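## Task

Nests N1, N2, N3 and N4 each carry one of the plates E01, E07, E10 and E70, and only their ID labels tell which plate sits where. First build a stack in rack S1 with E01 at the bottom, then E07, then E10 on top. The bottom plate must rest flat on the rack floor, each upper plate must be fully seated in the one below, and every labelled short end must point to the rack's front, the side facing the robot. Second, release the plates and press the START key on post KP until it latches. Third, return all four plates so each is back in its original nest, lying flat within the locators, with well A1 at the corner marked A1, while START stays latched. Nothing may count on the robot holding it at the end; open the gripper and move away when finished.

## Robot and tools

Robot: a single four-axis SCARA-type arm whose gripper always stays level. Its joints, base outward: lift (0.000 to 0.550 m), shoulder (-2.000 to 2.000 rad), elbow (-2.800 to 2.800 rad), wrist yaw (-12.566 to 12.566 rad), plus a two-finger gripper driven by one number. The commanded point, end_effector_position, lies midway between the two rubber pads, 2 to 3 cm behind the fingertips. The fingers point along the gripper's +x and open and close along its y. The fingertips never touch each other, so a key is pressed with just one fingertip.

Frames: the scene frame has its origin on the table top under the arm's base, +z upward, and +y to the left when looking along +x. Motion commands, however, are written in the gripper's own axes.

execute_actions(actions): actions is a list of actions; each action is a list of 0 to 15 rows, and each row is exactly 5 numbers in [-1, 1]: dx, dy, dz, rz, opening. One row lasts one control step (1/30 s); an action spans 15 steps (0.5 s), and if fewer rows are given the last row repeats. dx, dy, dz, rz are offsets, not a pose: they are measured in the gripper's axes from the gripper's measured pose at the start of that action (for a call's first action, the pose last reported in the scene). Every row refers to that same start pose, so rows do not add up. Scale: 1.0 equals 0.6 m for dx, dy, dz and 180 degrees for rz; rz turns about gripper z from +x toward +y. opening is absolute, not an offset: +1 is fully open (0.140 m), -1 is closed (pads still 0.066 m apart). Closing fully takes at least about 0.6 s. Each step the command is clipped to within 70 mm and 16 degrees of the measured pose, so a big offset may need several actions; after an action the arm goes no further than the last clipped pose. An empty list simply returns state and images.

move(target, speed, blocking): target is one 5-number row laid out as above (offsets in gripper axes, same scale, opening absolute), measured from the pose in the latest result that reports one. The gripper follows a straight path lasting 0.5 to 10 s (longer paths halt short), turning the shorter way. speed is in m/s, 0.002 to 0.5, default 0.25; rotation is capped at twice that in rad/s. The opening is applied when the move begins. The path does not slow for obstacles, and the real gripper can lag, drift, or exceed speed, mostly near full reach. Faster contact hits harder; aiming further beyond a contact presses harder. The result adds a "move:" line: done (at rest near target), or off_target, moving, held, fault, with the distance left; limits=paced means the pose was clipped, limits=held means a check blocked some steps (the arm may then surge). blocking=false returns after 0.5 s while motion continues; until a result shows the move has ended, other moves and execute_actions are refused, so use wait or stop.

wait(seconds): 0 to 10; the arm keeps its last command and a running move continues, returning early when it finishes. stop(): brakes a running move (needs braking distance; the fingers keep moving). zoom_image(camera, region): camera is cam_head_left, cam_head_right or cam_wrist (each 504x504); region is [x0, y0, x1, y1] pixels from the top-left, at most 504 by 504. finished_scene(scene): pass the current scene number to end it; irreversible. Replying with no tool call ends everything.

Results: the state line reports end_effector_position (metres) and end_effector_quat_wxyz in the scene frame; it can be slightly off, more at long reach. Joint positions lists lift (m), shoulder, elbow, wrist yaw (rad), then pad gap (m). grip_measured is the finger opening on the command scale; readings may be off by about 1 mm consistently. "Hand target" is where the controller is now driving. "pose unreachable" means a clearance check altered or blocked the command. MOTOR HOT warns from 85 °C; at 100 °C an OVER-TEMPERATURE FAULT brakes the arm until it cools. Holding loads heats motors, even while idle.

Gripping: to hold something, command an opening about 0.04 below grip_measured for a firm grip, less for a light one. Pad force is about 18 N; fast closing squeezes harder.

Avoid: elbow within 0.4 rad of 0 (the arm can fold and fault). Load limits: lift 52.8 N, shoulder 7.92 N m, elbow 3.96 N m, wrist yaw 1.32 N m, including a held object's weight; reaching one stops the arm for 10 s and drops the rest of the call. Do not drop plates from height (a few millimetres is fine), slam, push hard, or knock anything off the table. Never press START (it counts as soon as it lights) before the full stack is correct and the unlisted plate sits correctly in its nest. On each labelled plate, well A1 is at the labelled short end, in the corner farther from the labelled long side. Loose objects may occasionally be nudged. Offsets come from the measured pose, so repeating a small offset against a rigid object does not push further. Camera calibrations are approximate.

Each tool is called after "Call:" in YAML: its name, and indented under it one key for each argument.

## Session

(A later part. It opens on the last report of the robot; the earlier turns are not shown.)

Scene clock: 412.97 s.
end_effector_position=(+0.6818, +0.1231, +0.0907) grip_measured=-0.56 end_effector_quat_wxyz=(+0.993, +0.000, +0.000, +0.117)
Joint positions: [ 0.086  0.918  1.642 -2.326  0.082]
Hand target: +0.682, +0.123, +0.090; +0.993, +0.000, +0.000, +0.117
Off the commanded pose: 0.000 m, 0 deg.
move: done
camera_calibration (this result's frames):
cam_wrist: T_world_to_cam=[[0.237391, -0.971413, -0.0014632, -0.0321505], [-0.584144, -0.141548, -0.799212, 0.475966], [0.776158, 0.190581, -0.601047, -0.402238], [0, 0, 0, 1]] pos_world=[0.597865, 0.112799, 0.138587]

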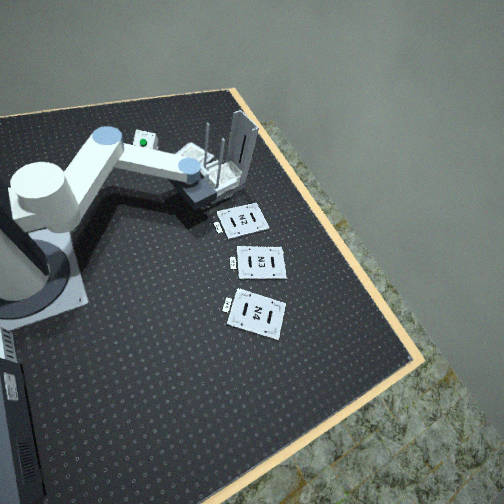

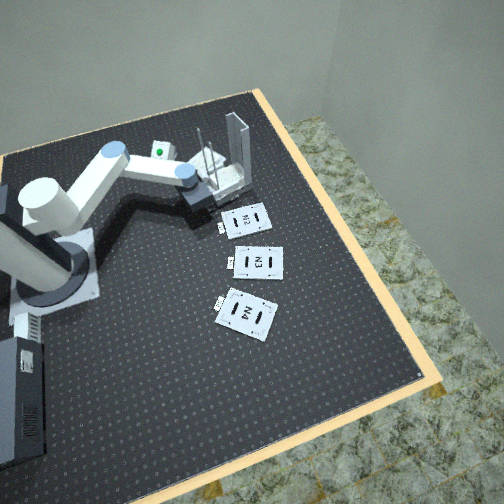

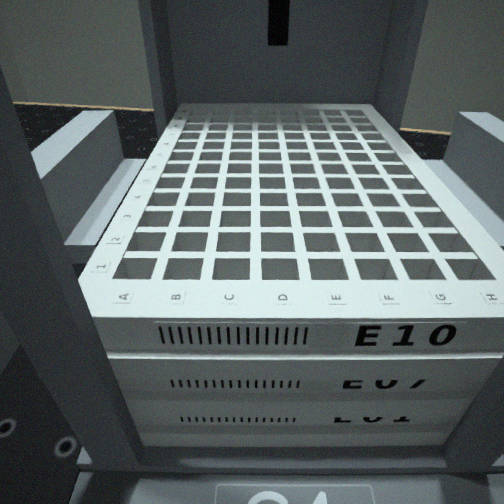

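The plate seated at 0.0907, which matches the stack pitch. I'll release and back out.

Call:
execute_actions:
  actions:
    - [[0, 0, 0.0004, 0, -0.3]]
    - [[0, 0, 0, 0, 0.1]]

Call:
move:
  target: [-0.17, 0, 0, 0, 0.1]
  speed: 0.25

Call:
zoom_image:
  camera: "cam_wrist"
  region: [130, 40, 430, 260]

Scene clock: 416.17 s.
end_effector_position=(+0.6818, +0.1231, +0.0910) grip_measured=+0.10 end_effector_quat_wxyz=(+0.993, +0.000, +0.000, +0.117)
Joint positions: [ 0.086  0.918  1.642 -2.326  0.107]
Hand target: +0.682, +0.123, +0.091; +0.993, +0.000, +0.000, +0.117
Off the commanded pose: 0.000 m, 0 deg.
camera_calibration (this result's frames):
cam_wrist: T_world_to_cam=[[0.237387, -0.971414, -0.0014632, -0.0321484], [-0.584144, -0.141545, -0.799212, 0.47619], [0.776159, 0.190578, -0.601047, -0.40207], [0, 0, 0, 1]] pos_world=[0.597865, 0.112799, 0.138867]

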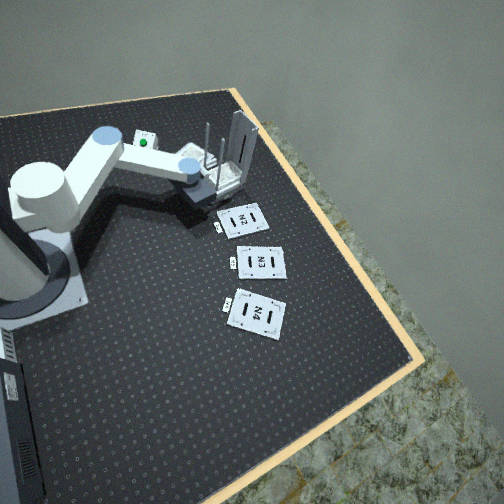

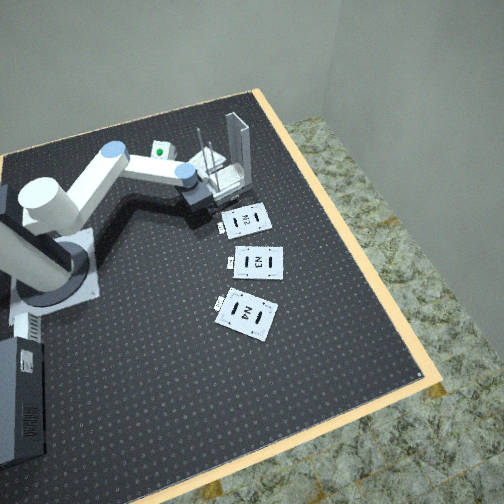

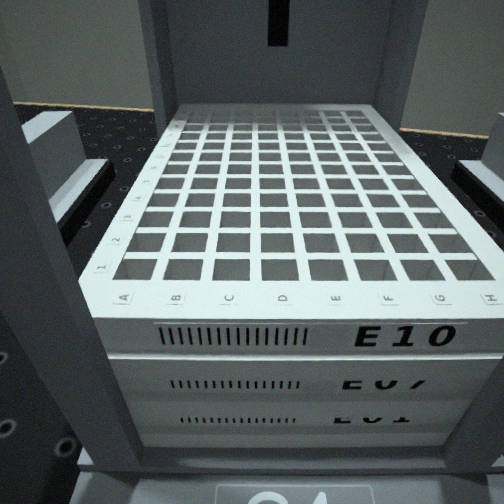

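Scene clock: 416.97 s.
end_effector_position=(+0.5825, +0.0993, +0.0910) grip_measured=+0.10 end_effector_quat_wxyz=(+0.993, +0.000, +0.000, +0.117)
Joint positions: [ 0.086  1.128  1.125 -2.02   0.107]
Hand target: +0.583, +0.099, +0.091; +0.993, +0.000, +0.000, +0.117
Off the commanded pose: 0.000 m, 0 deg.
move: done
camera_calibration (this result's frames):
cam_wrist: T_world_to_cam=[[0.237064, -0.971493, -0.0014632, -0.0314657], [-0.584191, -0.141351, -0.799212, 0.41484], [0.776222, 0.190319, -0.601047, -0.320504], [0, 0, 0, 1]] pos_world=[0.498588, 0.0890674, 0.138861]

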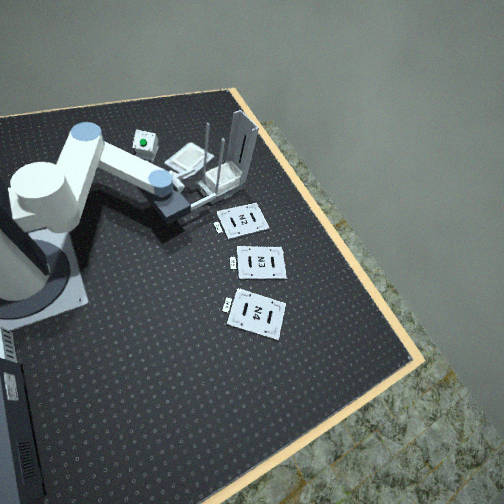

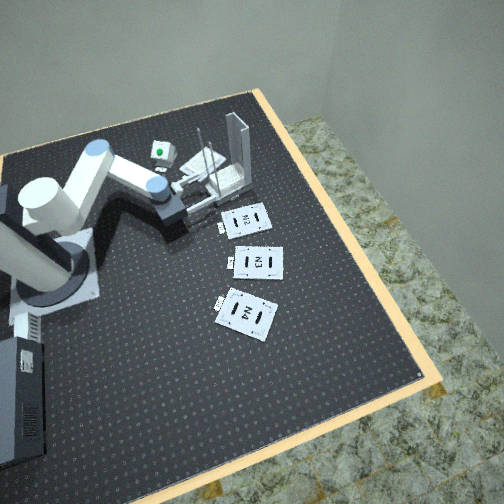

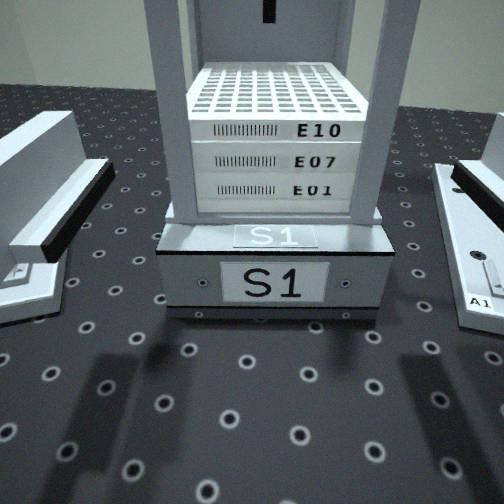

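Region (130, 40, 430, 260) of cam_wrist's 504x504 image, scaled by 1.680, with more detail than that image has; it fills the top 370 rows of this view, and the rest is white.

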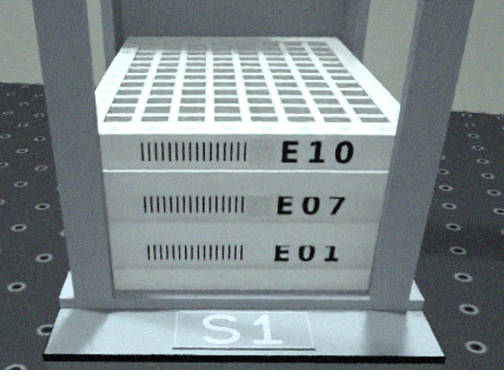

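Call:
move:
  target: [-0.2309, 0.2516, 0.1317, 0.159, 0.1]
  speed: 0.35

Scene clock: 427.97 s.
end_effector_position=(+0.4126, +0.2140, +0.1700) grip_measured=+0.10 end_effector_quat_wxyz=(+0.933, +0.000, +0.000, +0.359)
Joint positions: [ 0.165  1.747  0.69  -1.703  0.107]
Hand target: +0.413, +0.214, +0.170; +0.934, +0.000, +0.000, +0.359
Off the commanded pose: 0.000 m, 0 deg.
move: done
camera_calibration (this result's frames):
cam_wrist: T_world_to_cam=[[0.673773, -0.738937, -0.0014632, -0.109659], [-0.444925, -0.404106, -0.799212, 0.393771], [0.589976, 0.539139, -0.601047, -0.160731], [0, 0, 0, 1]] pos_world=[0.343911, 0.164751, 0.217939]

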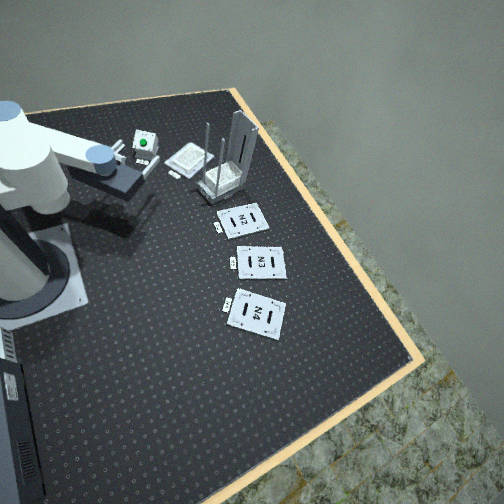

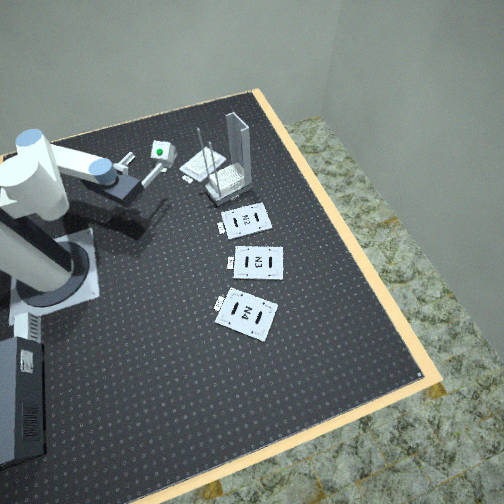

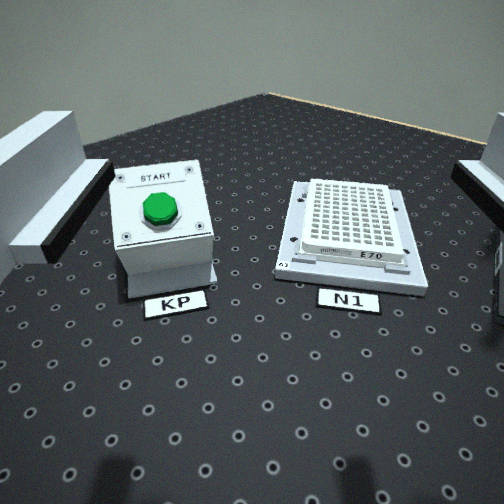

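Call:
zoom_image:
  camera: "cam_wrist"
  region: [260, 165, 440, 320]

Call:
zoom_image:
  camera: "cam_wrist"
  region: [90, 150, 240, 325]

Region (260, 165, 440, 320) of cam_wrist's 504x504 image, scaled by 2.800, with more detail than that image has; it fills the top 434 rows of this view, and the rest is white.

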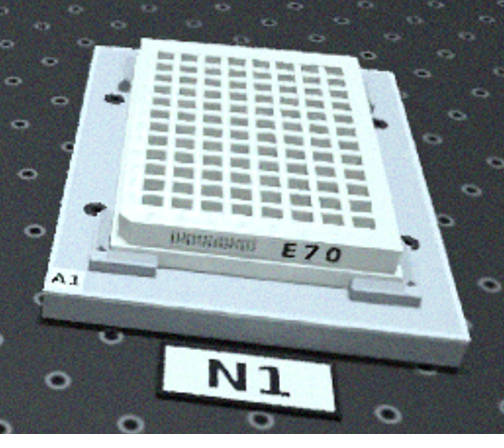

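Region (90, 150, 240, 325) of cam_wrist's 504x504 image, scaled by 2.880, with more detail than that image has; it fills the left 432 columns of this view, and the rest is white.

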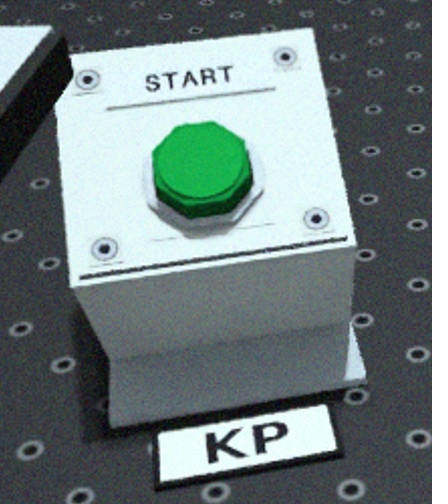

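Call:
move:
  target: [0.2307, 0.0507, -0.0833, 0.0872, -1]
  speed: 0.25

Scene clock: 463.63 s.
end_effector_position=(+0.4951, +0.3294, +0.1200) grip_measured=-0.99 end_effector_quat_wxyz=(+0.876, +0.000, +0.000, +0.483)
Joint positions: [ 0.115  1.516  1.336 -1.843  0.066]
Hand target: +0.495, +0.329, +0.120; +0.876, +0.000, +0.000, +0.483
Off the commanded pose: 0.000 m, 0 deg.
move: done
camera_calibration (this result's frames):
cam_wrist: T_world_to_cam=[[0.848726, -0.52883, -0.0014632, -0.235799], [-0.318845, -0.509507, -0.799212, 0.409374], [0.421902, 0.678779, -0.601047, -0.264424], [0, 0, 0, 1]] pos_world=[0.442216, 0.263367, 0.167901]

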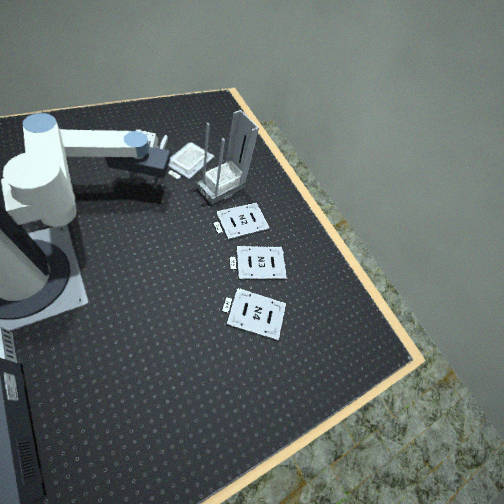

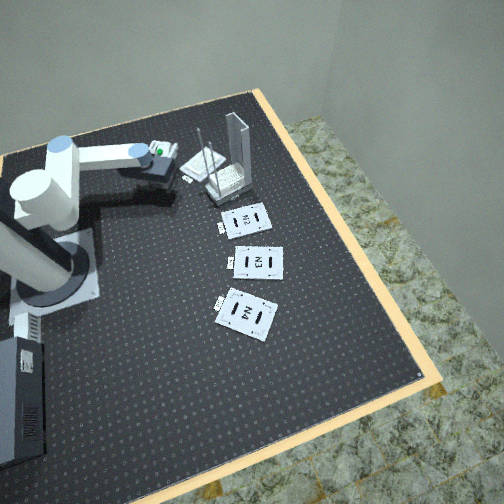

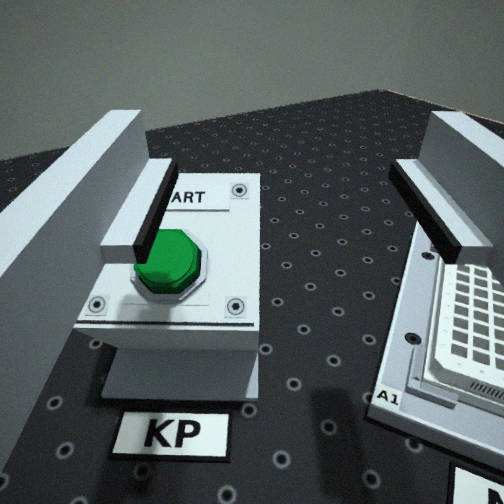

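Call:
zoom_image:
  camera: "cam_wrist"
  region: [60, 150, 280, 410]

Region (60, 150, 280, 410) of cam_wrist's 504x504 image, scaled by 1.938, with more detail than that image has; it fills the left 426 columns of this view, and the rest is white.

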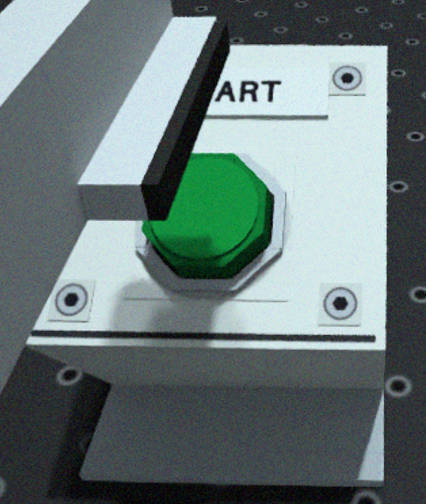

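Call:
move:
  target: [0, 0, -0.0483, 0, -1]
  speed: 0.06

Call:
zoom_image:
  camera: "cam_wrist"
  region: [60, 90, 280, 350]

Scene clock: 472.97 s.
end_effector_position=(+0.4951, +0.3293, +0.0910) grip_measured=-0.99 end_effector_quat_wxyz=(+0.876, +0.000, +0.000, +0.483)
Joint positions: [ 0.086  1.516  1.336 -1.843  0.066]
Hand target: +0.495, +0.329, +0.091; +0.876, +0.000, +0.000, +0.483
Off the commanded pose: 0.000 m, 0 deg.
move: done
camera_calibration (this result's frames):
cam_wrist: T_world_to_cam=[[0.848713, -0.528851, -0.0014632, -0.235832], [-0.318858, -0.509499, -0.799212, 0.386167], [0.421919, 0.678769, -0.601047, -0.281879], [0, 0, 0, 1]] pos_world=[0.442216, 0.263362, 0.138862]

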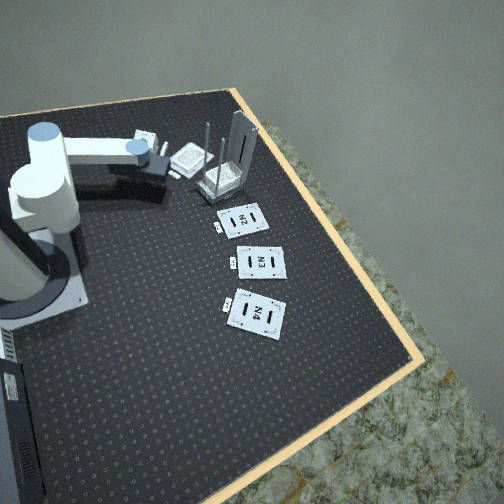

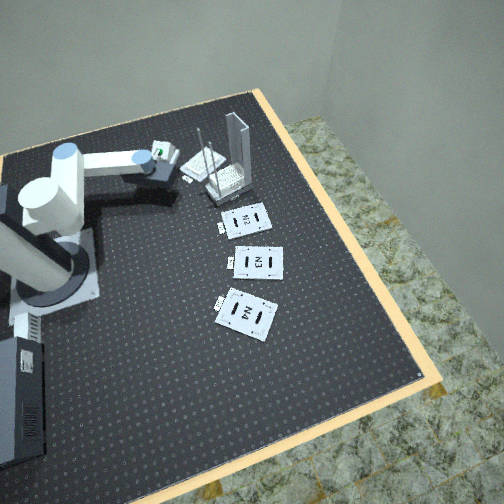

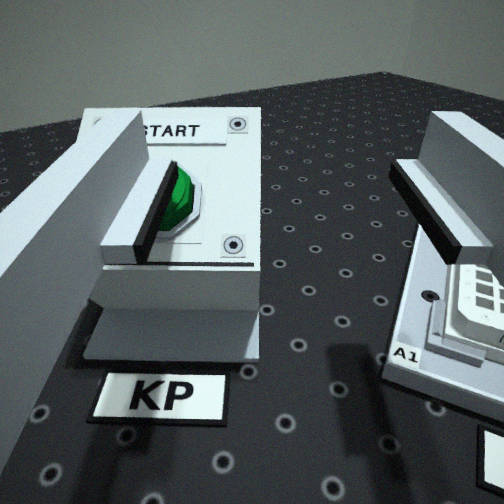

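Region (60, 90, 280, 350) of cam_wrist's 504x504 image, scaled by 1.938, with more detail than that image has; it fills the left 426 columns of this view, and the rest is white.

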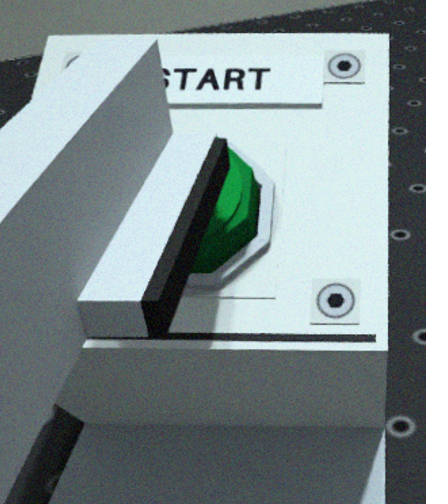

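Call:
zoom_image:
  camera: "cam_head_right"
  region: [140, 130, 270, 215]

Call:
zoom_image:
  camera: "cam_head_left"
  region: [130, 125, 260, 210]

Region (140, 130, 270, 215) of cam_head_right's 504x504 image, scaled by 3.877, with more detail than that image has; it fills the top 330 rows of this view, and the rest is white.

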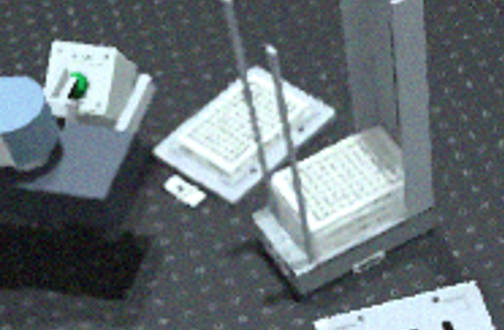

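Region (130, 125, 260, 210) of cam_head_left's 504x504 image, scaled by 3.877, with more detail than that image has; it fills the top 330 rows of this view, and the rest is white.

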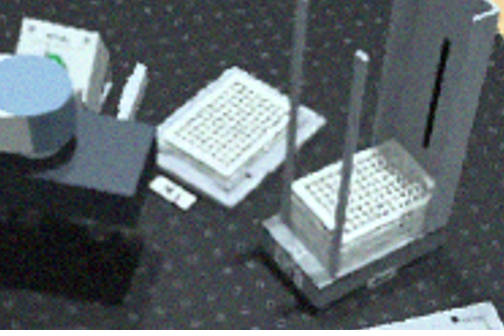

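The stack and E70 are both in place. I'll press slowly along the key's axis.

Call:
move:
  target: [0.003, 0, -0.0117, 0, -1]
  speed: 0.01

Call:
zoom_image:
  camera: "cam_wrist"
  region: [60, 90, 280, 350]

Scene clock: 477.97 s.
end_effector_position=(+0.4959, +0.3309, +0.0840) grip_measured=-0.99 end_effector_quat_wxyz=(+0.876, +0.000, +0.000, +0.483)
Joint positions: [ 0.079  1.514  1.344 -1.85   0.066]
Hand target: +0.496, +0.331, +0.084; +0.876, +0.000, +0.000, +0.483
Off the commanded pose: 0.000 m, 0 deg.
move: done
camera_calibration (this result's frames):
cam_wrist: T_world_to_cam=[[0.848857, -0.52862, -0.0014632, -0.235925], [-0.318719, -0.509586, -0.799212, 0.381594], [0.421734, 0.678883, -0.601047, -0.287451], [0, 0, 0, 1]] pos_world=[0.443116, 0.264886, 0.131858]

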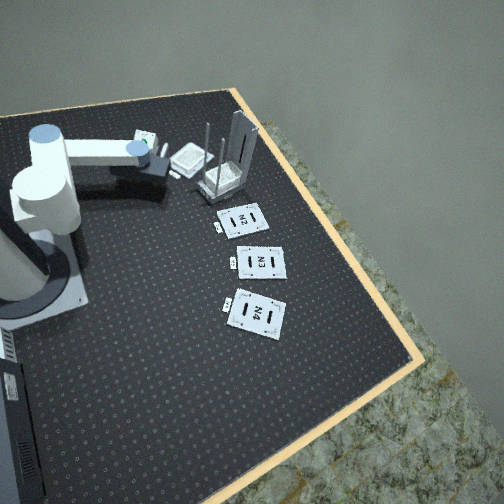

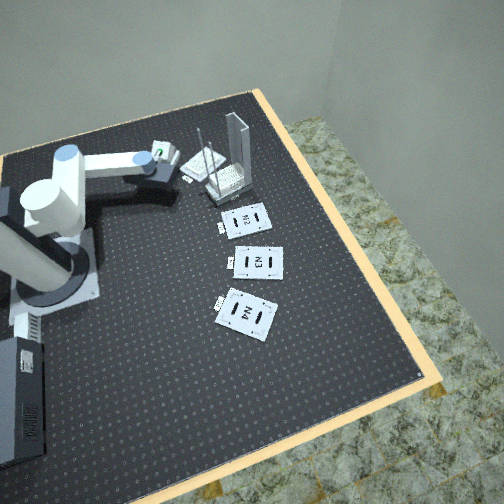

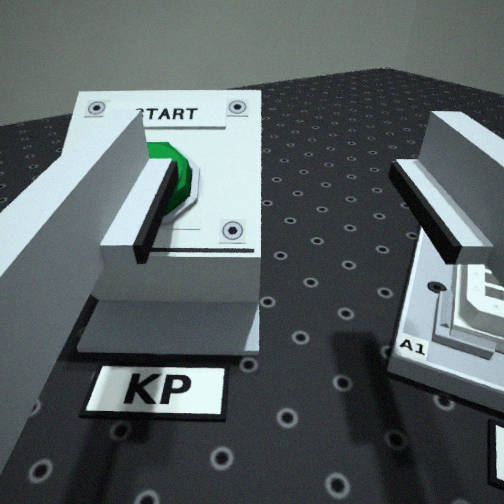

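Region (60, 90, 280, 350) of cam_wrist's 504x504 image, scaled by 1.938, with more detail than that image has; it fills the left 426 columns of this view, and the rest is white.

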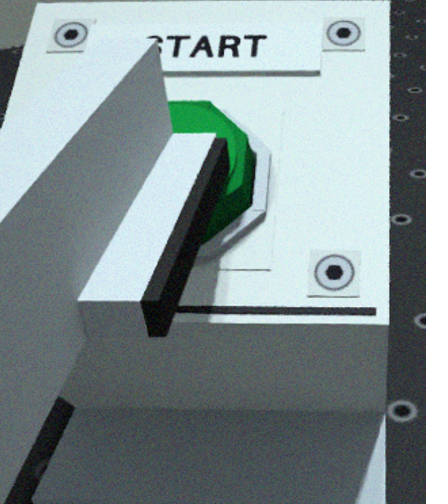

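Call:
move:
  target: [0.003, 0, -0.006, 0, -1]
  speed: 0.008

Call:
zoom_image:
  camera: "cam_wrist"
  region: [60, 70, 280, 330]

Scene clock: 480.73 s.
end_effector_position=(+0.4968, +0.3323, +0.0805) grip_measured=-0.99 end_effector_quat_wxyz=(+0.876, +0.000, +0.000, +0.483)
Joint positions: [ 0.076  1.512  1.352 -1.856  0.066]
Hand target: +0.497, +0.332, +0.080; +0.876, +0.000, +0.000, +0.483
Off the commanded pose: 0.000 m, 0 deg.
move: done
camera_calibration (this result's frames):
cam_wrist: T_world_to_cam=[[0.848893, -0.528563, -0.0014632, -0.235978], [-0.318684, -0.509608, -0.799212, 0.379842], [0.421688, 0.678912, -0.601047, -0.29085], [0, 0, 0, 1]] pos_world=[0.444017, 0.266303, 0.128415]

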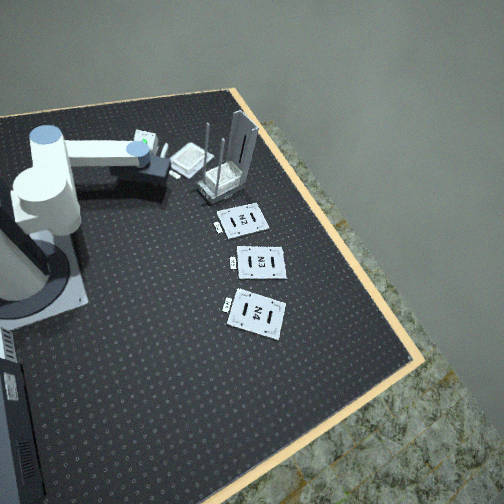

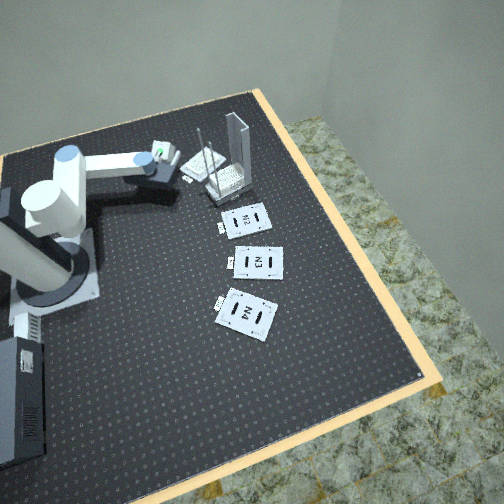

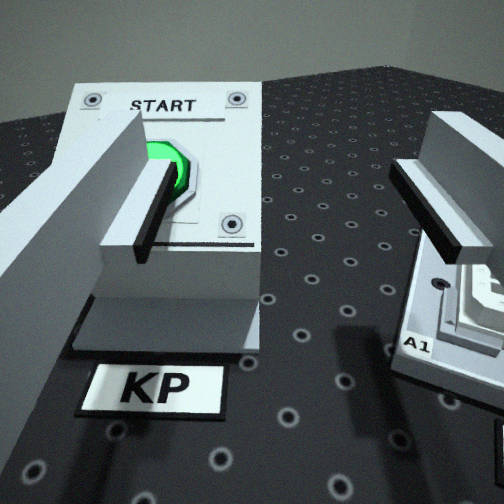

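Region (60, 70, 280, 330) of cam_wrist's 504x504 image, scaled by 1.938, with more detail than that image has; it fills the left 426 columns of this view, and the rest is white.

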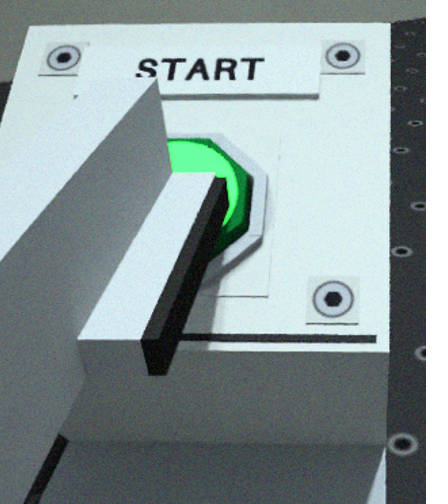

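Call:
move:
  target: [0.0022, 0, -0.0045, 0, -1]
  speed: 0.008

Call:
zoom_image:
  camera: "cam_wrist"
  region: [60, 70, 280, 330]

Scene clock: 489.63 s.
end_effector_position=(+0.4974, +0.3331, +0.0783) grip_measured=-0.99 end_effector_quat_wxyz=(+0.875, +0.000, +0.000, +0.483)
Joint positions: [ 0.073  1.511  1.357 -1.859  0.066]
Hand target: +0.498, +0.333, +0.078; +0.876, +0.000, +0.000, +0.483
Off the commanded pose: 0.001 m, 0 deg.
move: done
camera_calibration (this result's frames):
cam_wrist: T_world_to_cam=[[0.849074, -0.528273, -0.0014632, -0.236192], [-0.31851, -0.509717, -0.799212, 0.378618], [0.421456, 0.679056, -0.601047, -0.292907], [0, 0, 0, 1]] pos_world=[0.444586, 0.267114, 0.1262]

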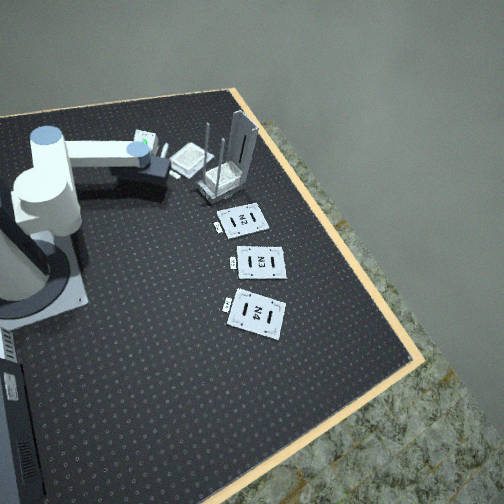

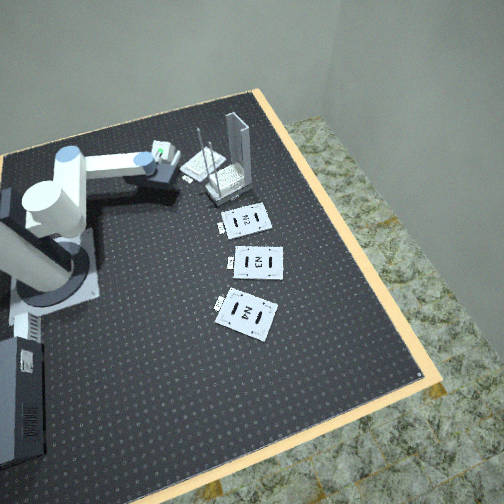

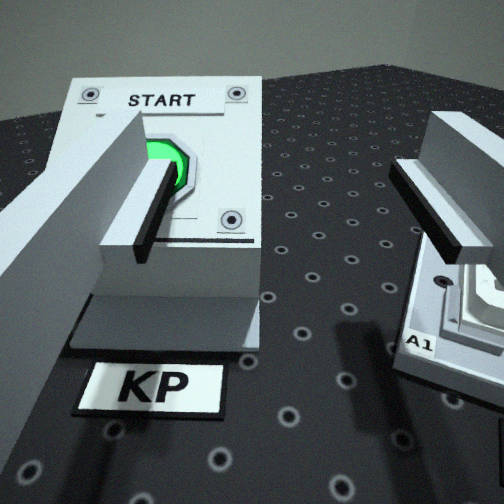

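Region (60, 70, 280, 330) of cam_wrist's 504x504 image, scaled by 1.938, with more detail than that image has; it fills the left 426 columns of this view, and the rest is white.

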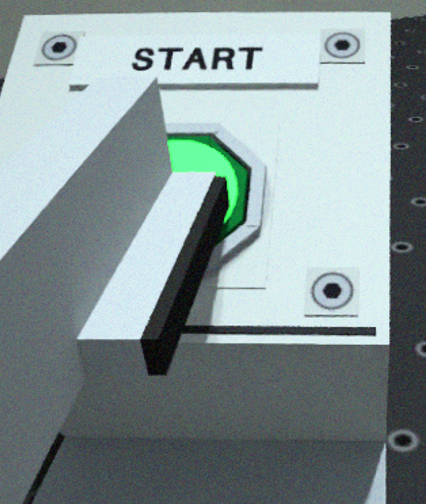

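The key has bottomed out. I'll lift off and check that it stays in.

Call:
move:
  target: [-0.02, 0, 0.05, 0, -1]
  speed: 0.06

Call:
zoom_image:
  camera: "cam_wrist"
  region: [60, 110, 280, 370]

Scene clock: 492.80 s.
end_effector_position=(+0.4911, +0.3229, +0.1084) grip_measured=-0.99 end_effector_quat_wxyz=(+0.876, +0.000, +0.000, +0.483)
Joint positions: [ 0.103  1.523  1.3   -1.815  0.066]
Hand target: +0.491, +0.323, +0.108; +0.875, +0.000, +0.000, +0.483
Off the commanded pose: 0.000 m, 0 deg.
move: done
camera_calibration (this result's frames):
cam_wrist: T_world_to_cam=[[0.84883, -0.528664, -0.0014632, -0.235952], [-0.318745, -0.50957, -0.799212, 0.395486], [0.421769, 0.678862, -0.601047, -0.265325], [0, 0, 0, 1]] pos_world=[0.438249, 0.256907, 0.156259]

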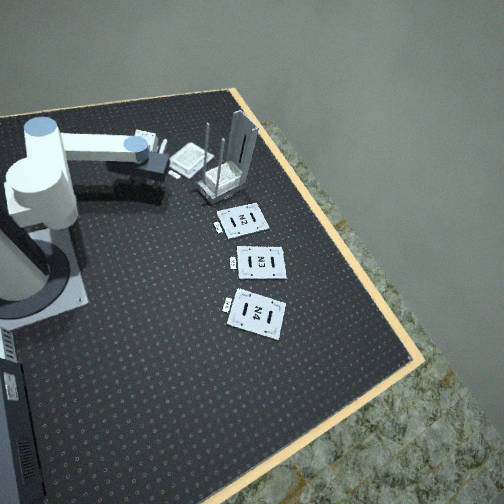

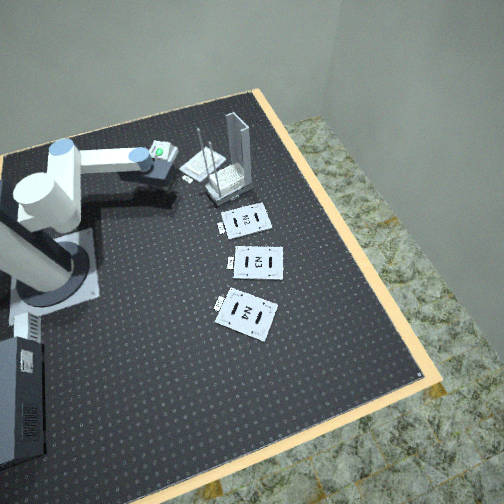

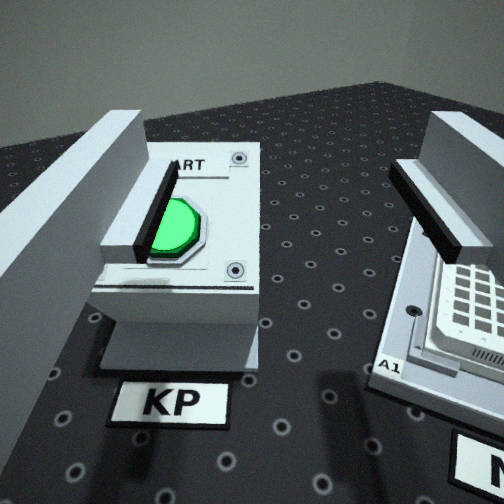

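Region (60, 110, 280, 370) of cam_wrist's 504x504 image, scaled by 1.938, with more detail than that image has; it fills the left 426 columns of this view, and the rest is white.

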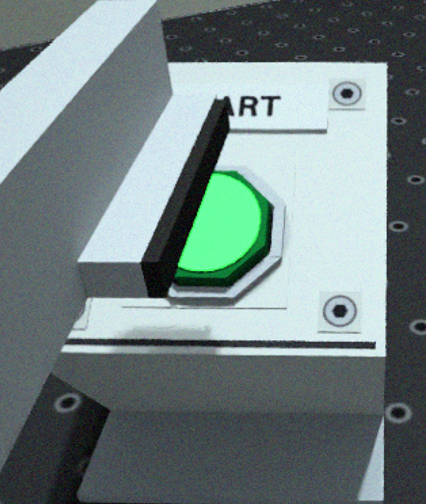

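Call:
move:
  target: [-0.2339, -0.3277, -0.029, -0.2465, 0.1]
  speed: 0.35

Scene clock: 501.27 s.
end_effector_position=(+0.5826, +0.0993, +0.0910) grip_measured=+0.10 end_effector_quat_wxyz=(+0.993, +0.000, +0.000, +0.117)
Joint positions: [ 0.086  1.128  1.126 -2.02   0.107]
Hand target: +0.583, +0.099, +0.091; +0.993, +0.000, +0.000, +0.117
Off the commanded pose: 0.000 m, 0 deg.
move: done
camera_calibration (this result's frames):
cam_wrist: T_world_to_cam=[[0.236733, -0.971574, -0.0014632, -0.031306], [-0.58424, -0.141152, -0.799212, 0.414919], [0.776287, 0.190055, -0.601047, -0.320575], [0, 0, 0, 1]] pos_world=[0.498681, 0.0890775, 0.138882]

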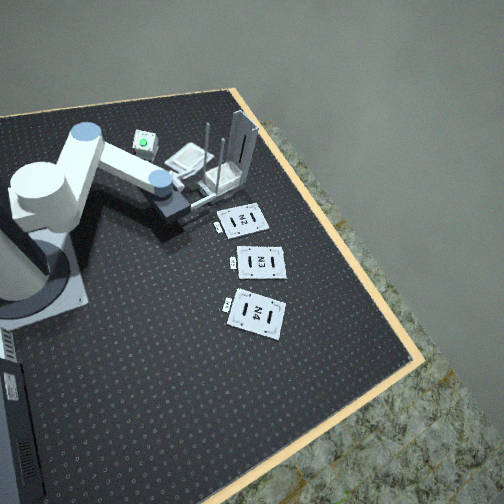

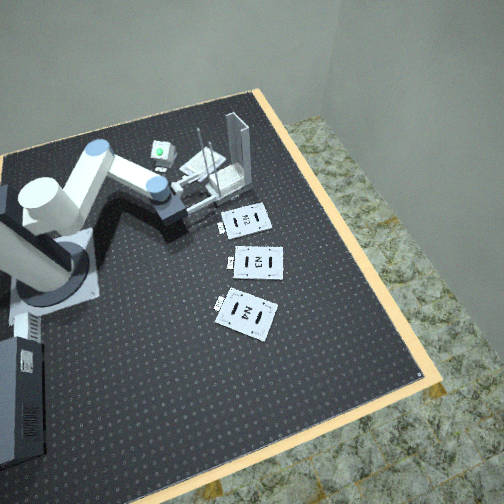

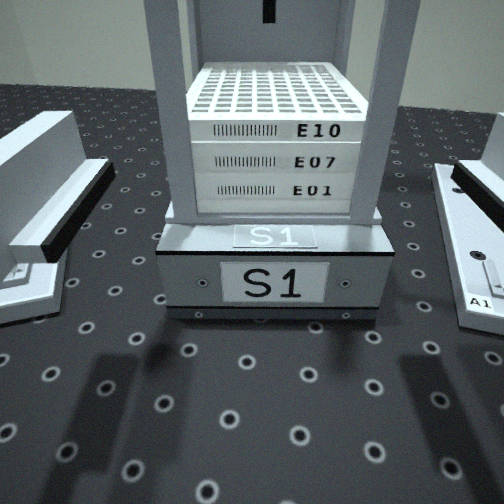

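Call:
move:
  target: [0.17, 0.0004, -0.0001, 0.0002, 0.1]
  speed: 0.2

Call:
execute_actions:
  actions:
    - [[0, 0, 0, 0, -0.45]]
    - [[0, 0, 0, 0, -0.5], [0, 0, 0, 0, -0.52], [0, 0, 0, 0, -0.54], [0, 0, 0, 0, -0.56], [0, 0, 0, 0, -0.58], [0, 0, 0, 0, -0.6], [0, 0, 0, 0, -0.62]]

Scene clock: 504.90 s.
end_effector_position=(+0.6818, +0.1232, +0.0910) grip_measured=+0.10 end_effector_quat_wxyz=(+0.993, +0.000, +0.000, +0.117)
Joint positions: [ 0.086  0.918  1.642 -2.326  0.107]
Hand target: +0.682, +0.123, +0.091; +0.993, +0.000, +0.000, +0.117
Off the commanded pose: 0.000 m, 0 deg.
move: done
camera_calibration (this result's frames):
cam_wrist: T_world_to_cam=[[0.237627, -0.971355, -0.0014632, -0.0322047], [-0.584109, -0.141689, -0.799212, 0.476229], [0.776112, 0.190769, -0.601047, -0.402119], [0, 0, 0, 1]] pos_world=[0.597911, 0.112906, 0.138868]

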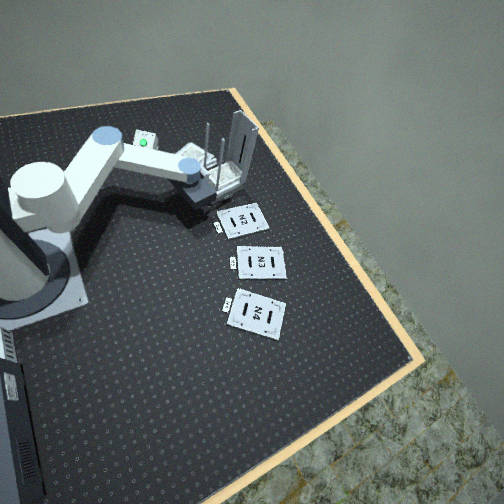

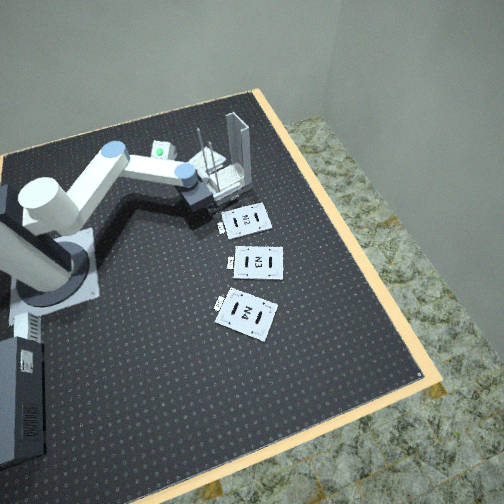

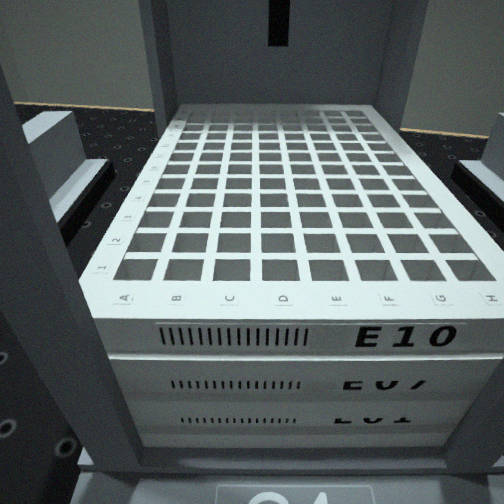

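Scene clock: 505.90 s.
end_effector_position=(+0.6818, +0.1232, +0.0910) grip_measured=-0.56 end_effector_quat_wxyz=(+0.993, +0.000, +0.000, +0.117)
Joint positions: [ 0.086  0.918  1.642 -2.326  0.082]
Hand target: +0.682, +0.123, +0.091; +0.993, +0.000, +0.000, +0.117
Off the commanded pose: 0.000 m, 0 deg.
camera_calibration (this result's frames):
cam_wrist: T_world_to_cam=[[0.23759, -0.971364, -0.0014632, -0.0321915], [-0.584115, -0.141667, -0.799212, 0.476229], [0.776119, 0.190739, -0.601047, -0.40212], [0, 0, 0, 1]] pos_world=[0.597914, 0.112896, 0.138868]

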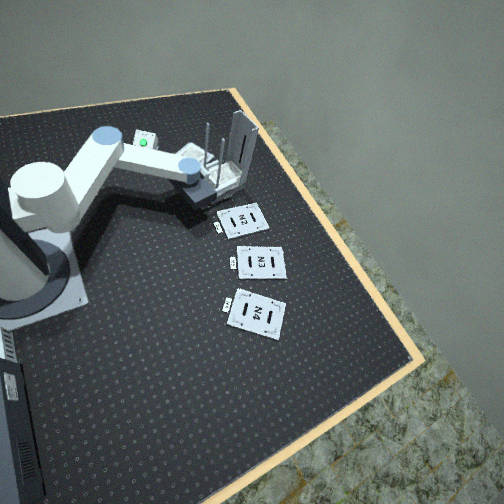

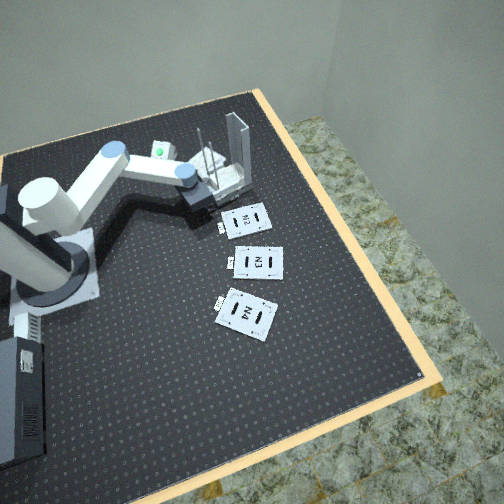

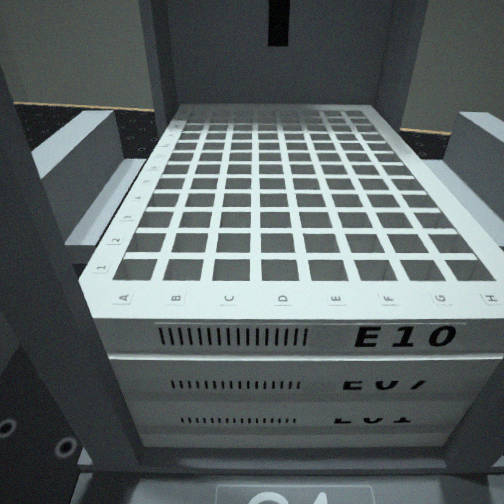

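Call:
move:
  target: [0, 0, 0.015, 0, -0.62]
  speed: 0.04

Call:
move:
  target: [0.0003, 0, 0.38, 0, -0.62]
  speed: 0.25

Scene clock: 508.37 s.
end_effector_position=(+0.6818, +0.1232, +0.1000) grip_measured=-0.56 end_effector_quat_wxyz=(+0.993, +0.000, +0.000, +0.117)
Joint positions: [ 0.095  0.918  1.642 -2.326  0.082]
Hand target: +0.682, +0.123, +0.100; +0.993, +0.000, +0.000, +0.117
Off the commanded pose: 0.000 m, 0 deg.
move: done
camera_calibration (this result's frames):
cam_wrist: T_world_to_cam=[[0.237589, -0.971365, -0.0014632, -0.0321783], [-0.584115, -0.141667, -0.799212, 0.483434], [0.776119, 0.190739, -0.601047, -0.396701], [0, 0, 0, 1]] pos_world=[0.597914, 0.112896, 0.147883]

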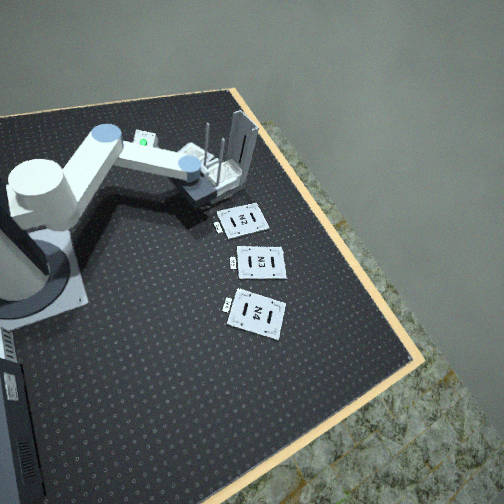

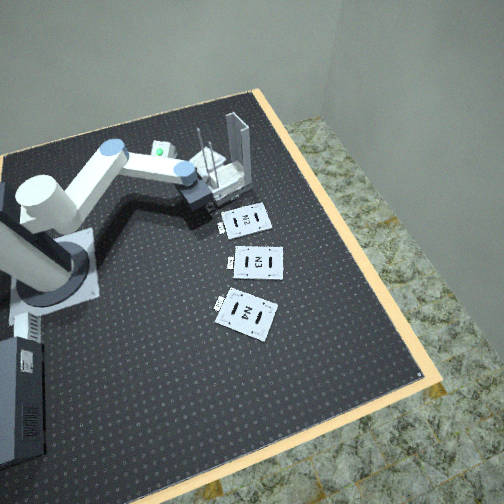

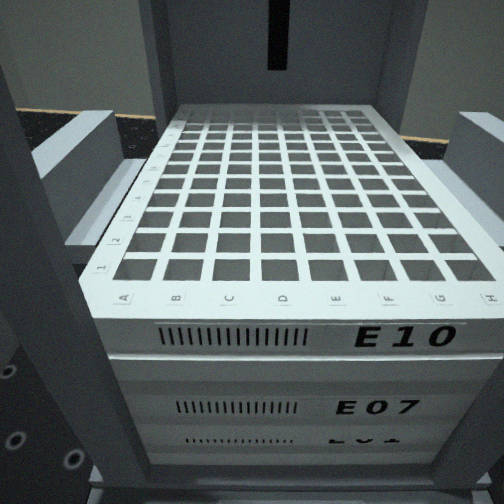

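Scene clock: 509.70 s.
end_effector_position=(+0.6820, +0.1233, +0.3280) grip_measured=-0.56 end_effector_quat_wxyz=(+0.993, +0.000, +0.000, +0.117)
Joint positions: [ 0.323  0.918  1.643 -2.326  0.082]
Hand target: +0.682, +0.123, +0.328; +0.993, +0.000, +0.000, +0.117
Off the commanded pose: 0.000 m, 0 deg.
move: done
camera_calibration (this result's frames):
cam_wrist: T_world_to_cam=[[0.237931, -0.971281, -0.0014632, -0.0319964], [-0.584065, -0.141872, -0.799212, 0.665781], [0.776052, 0.191012, -0.601047, -0.259752], [0, 0, 0, 1]] pos_world=[0.598053, 0.112994, 0.37593]

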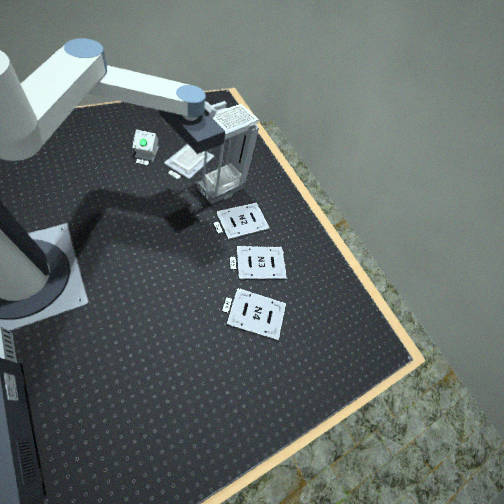

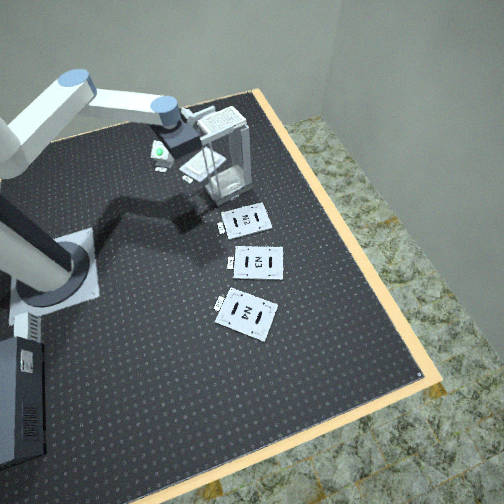

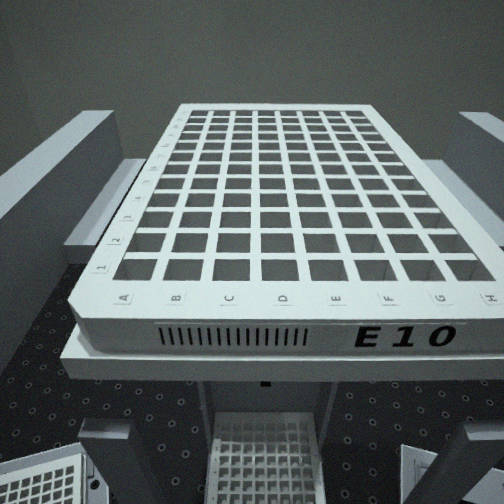

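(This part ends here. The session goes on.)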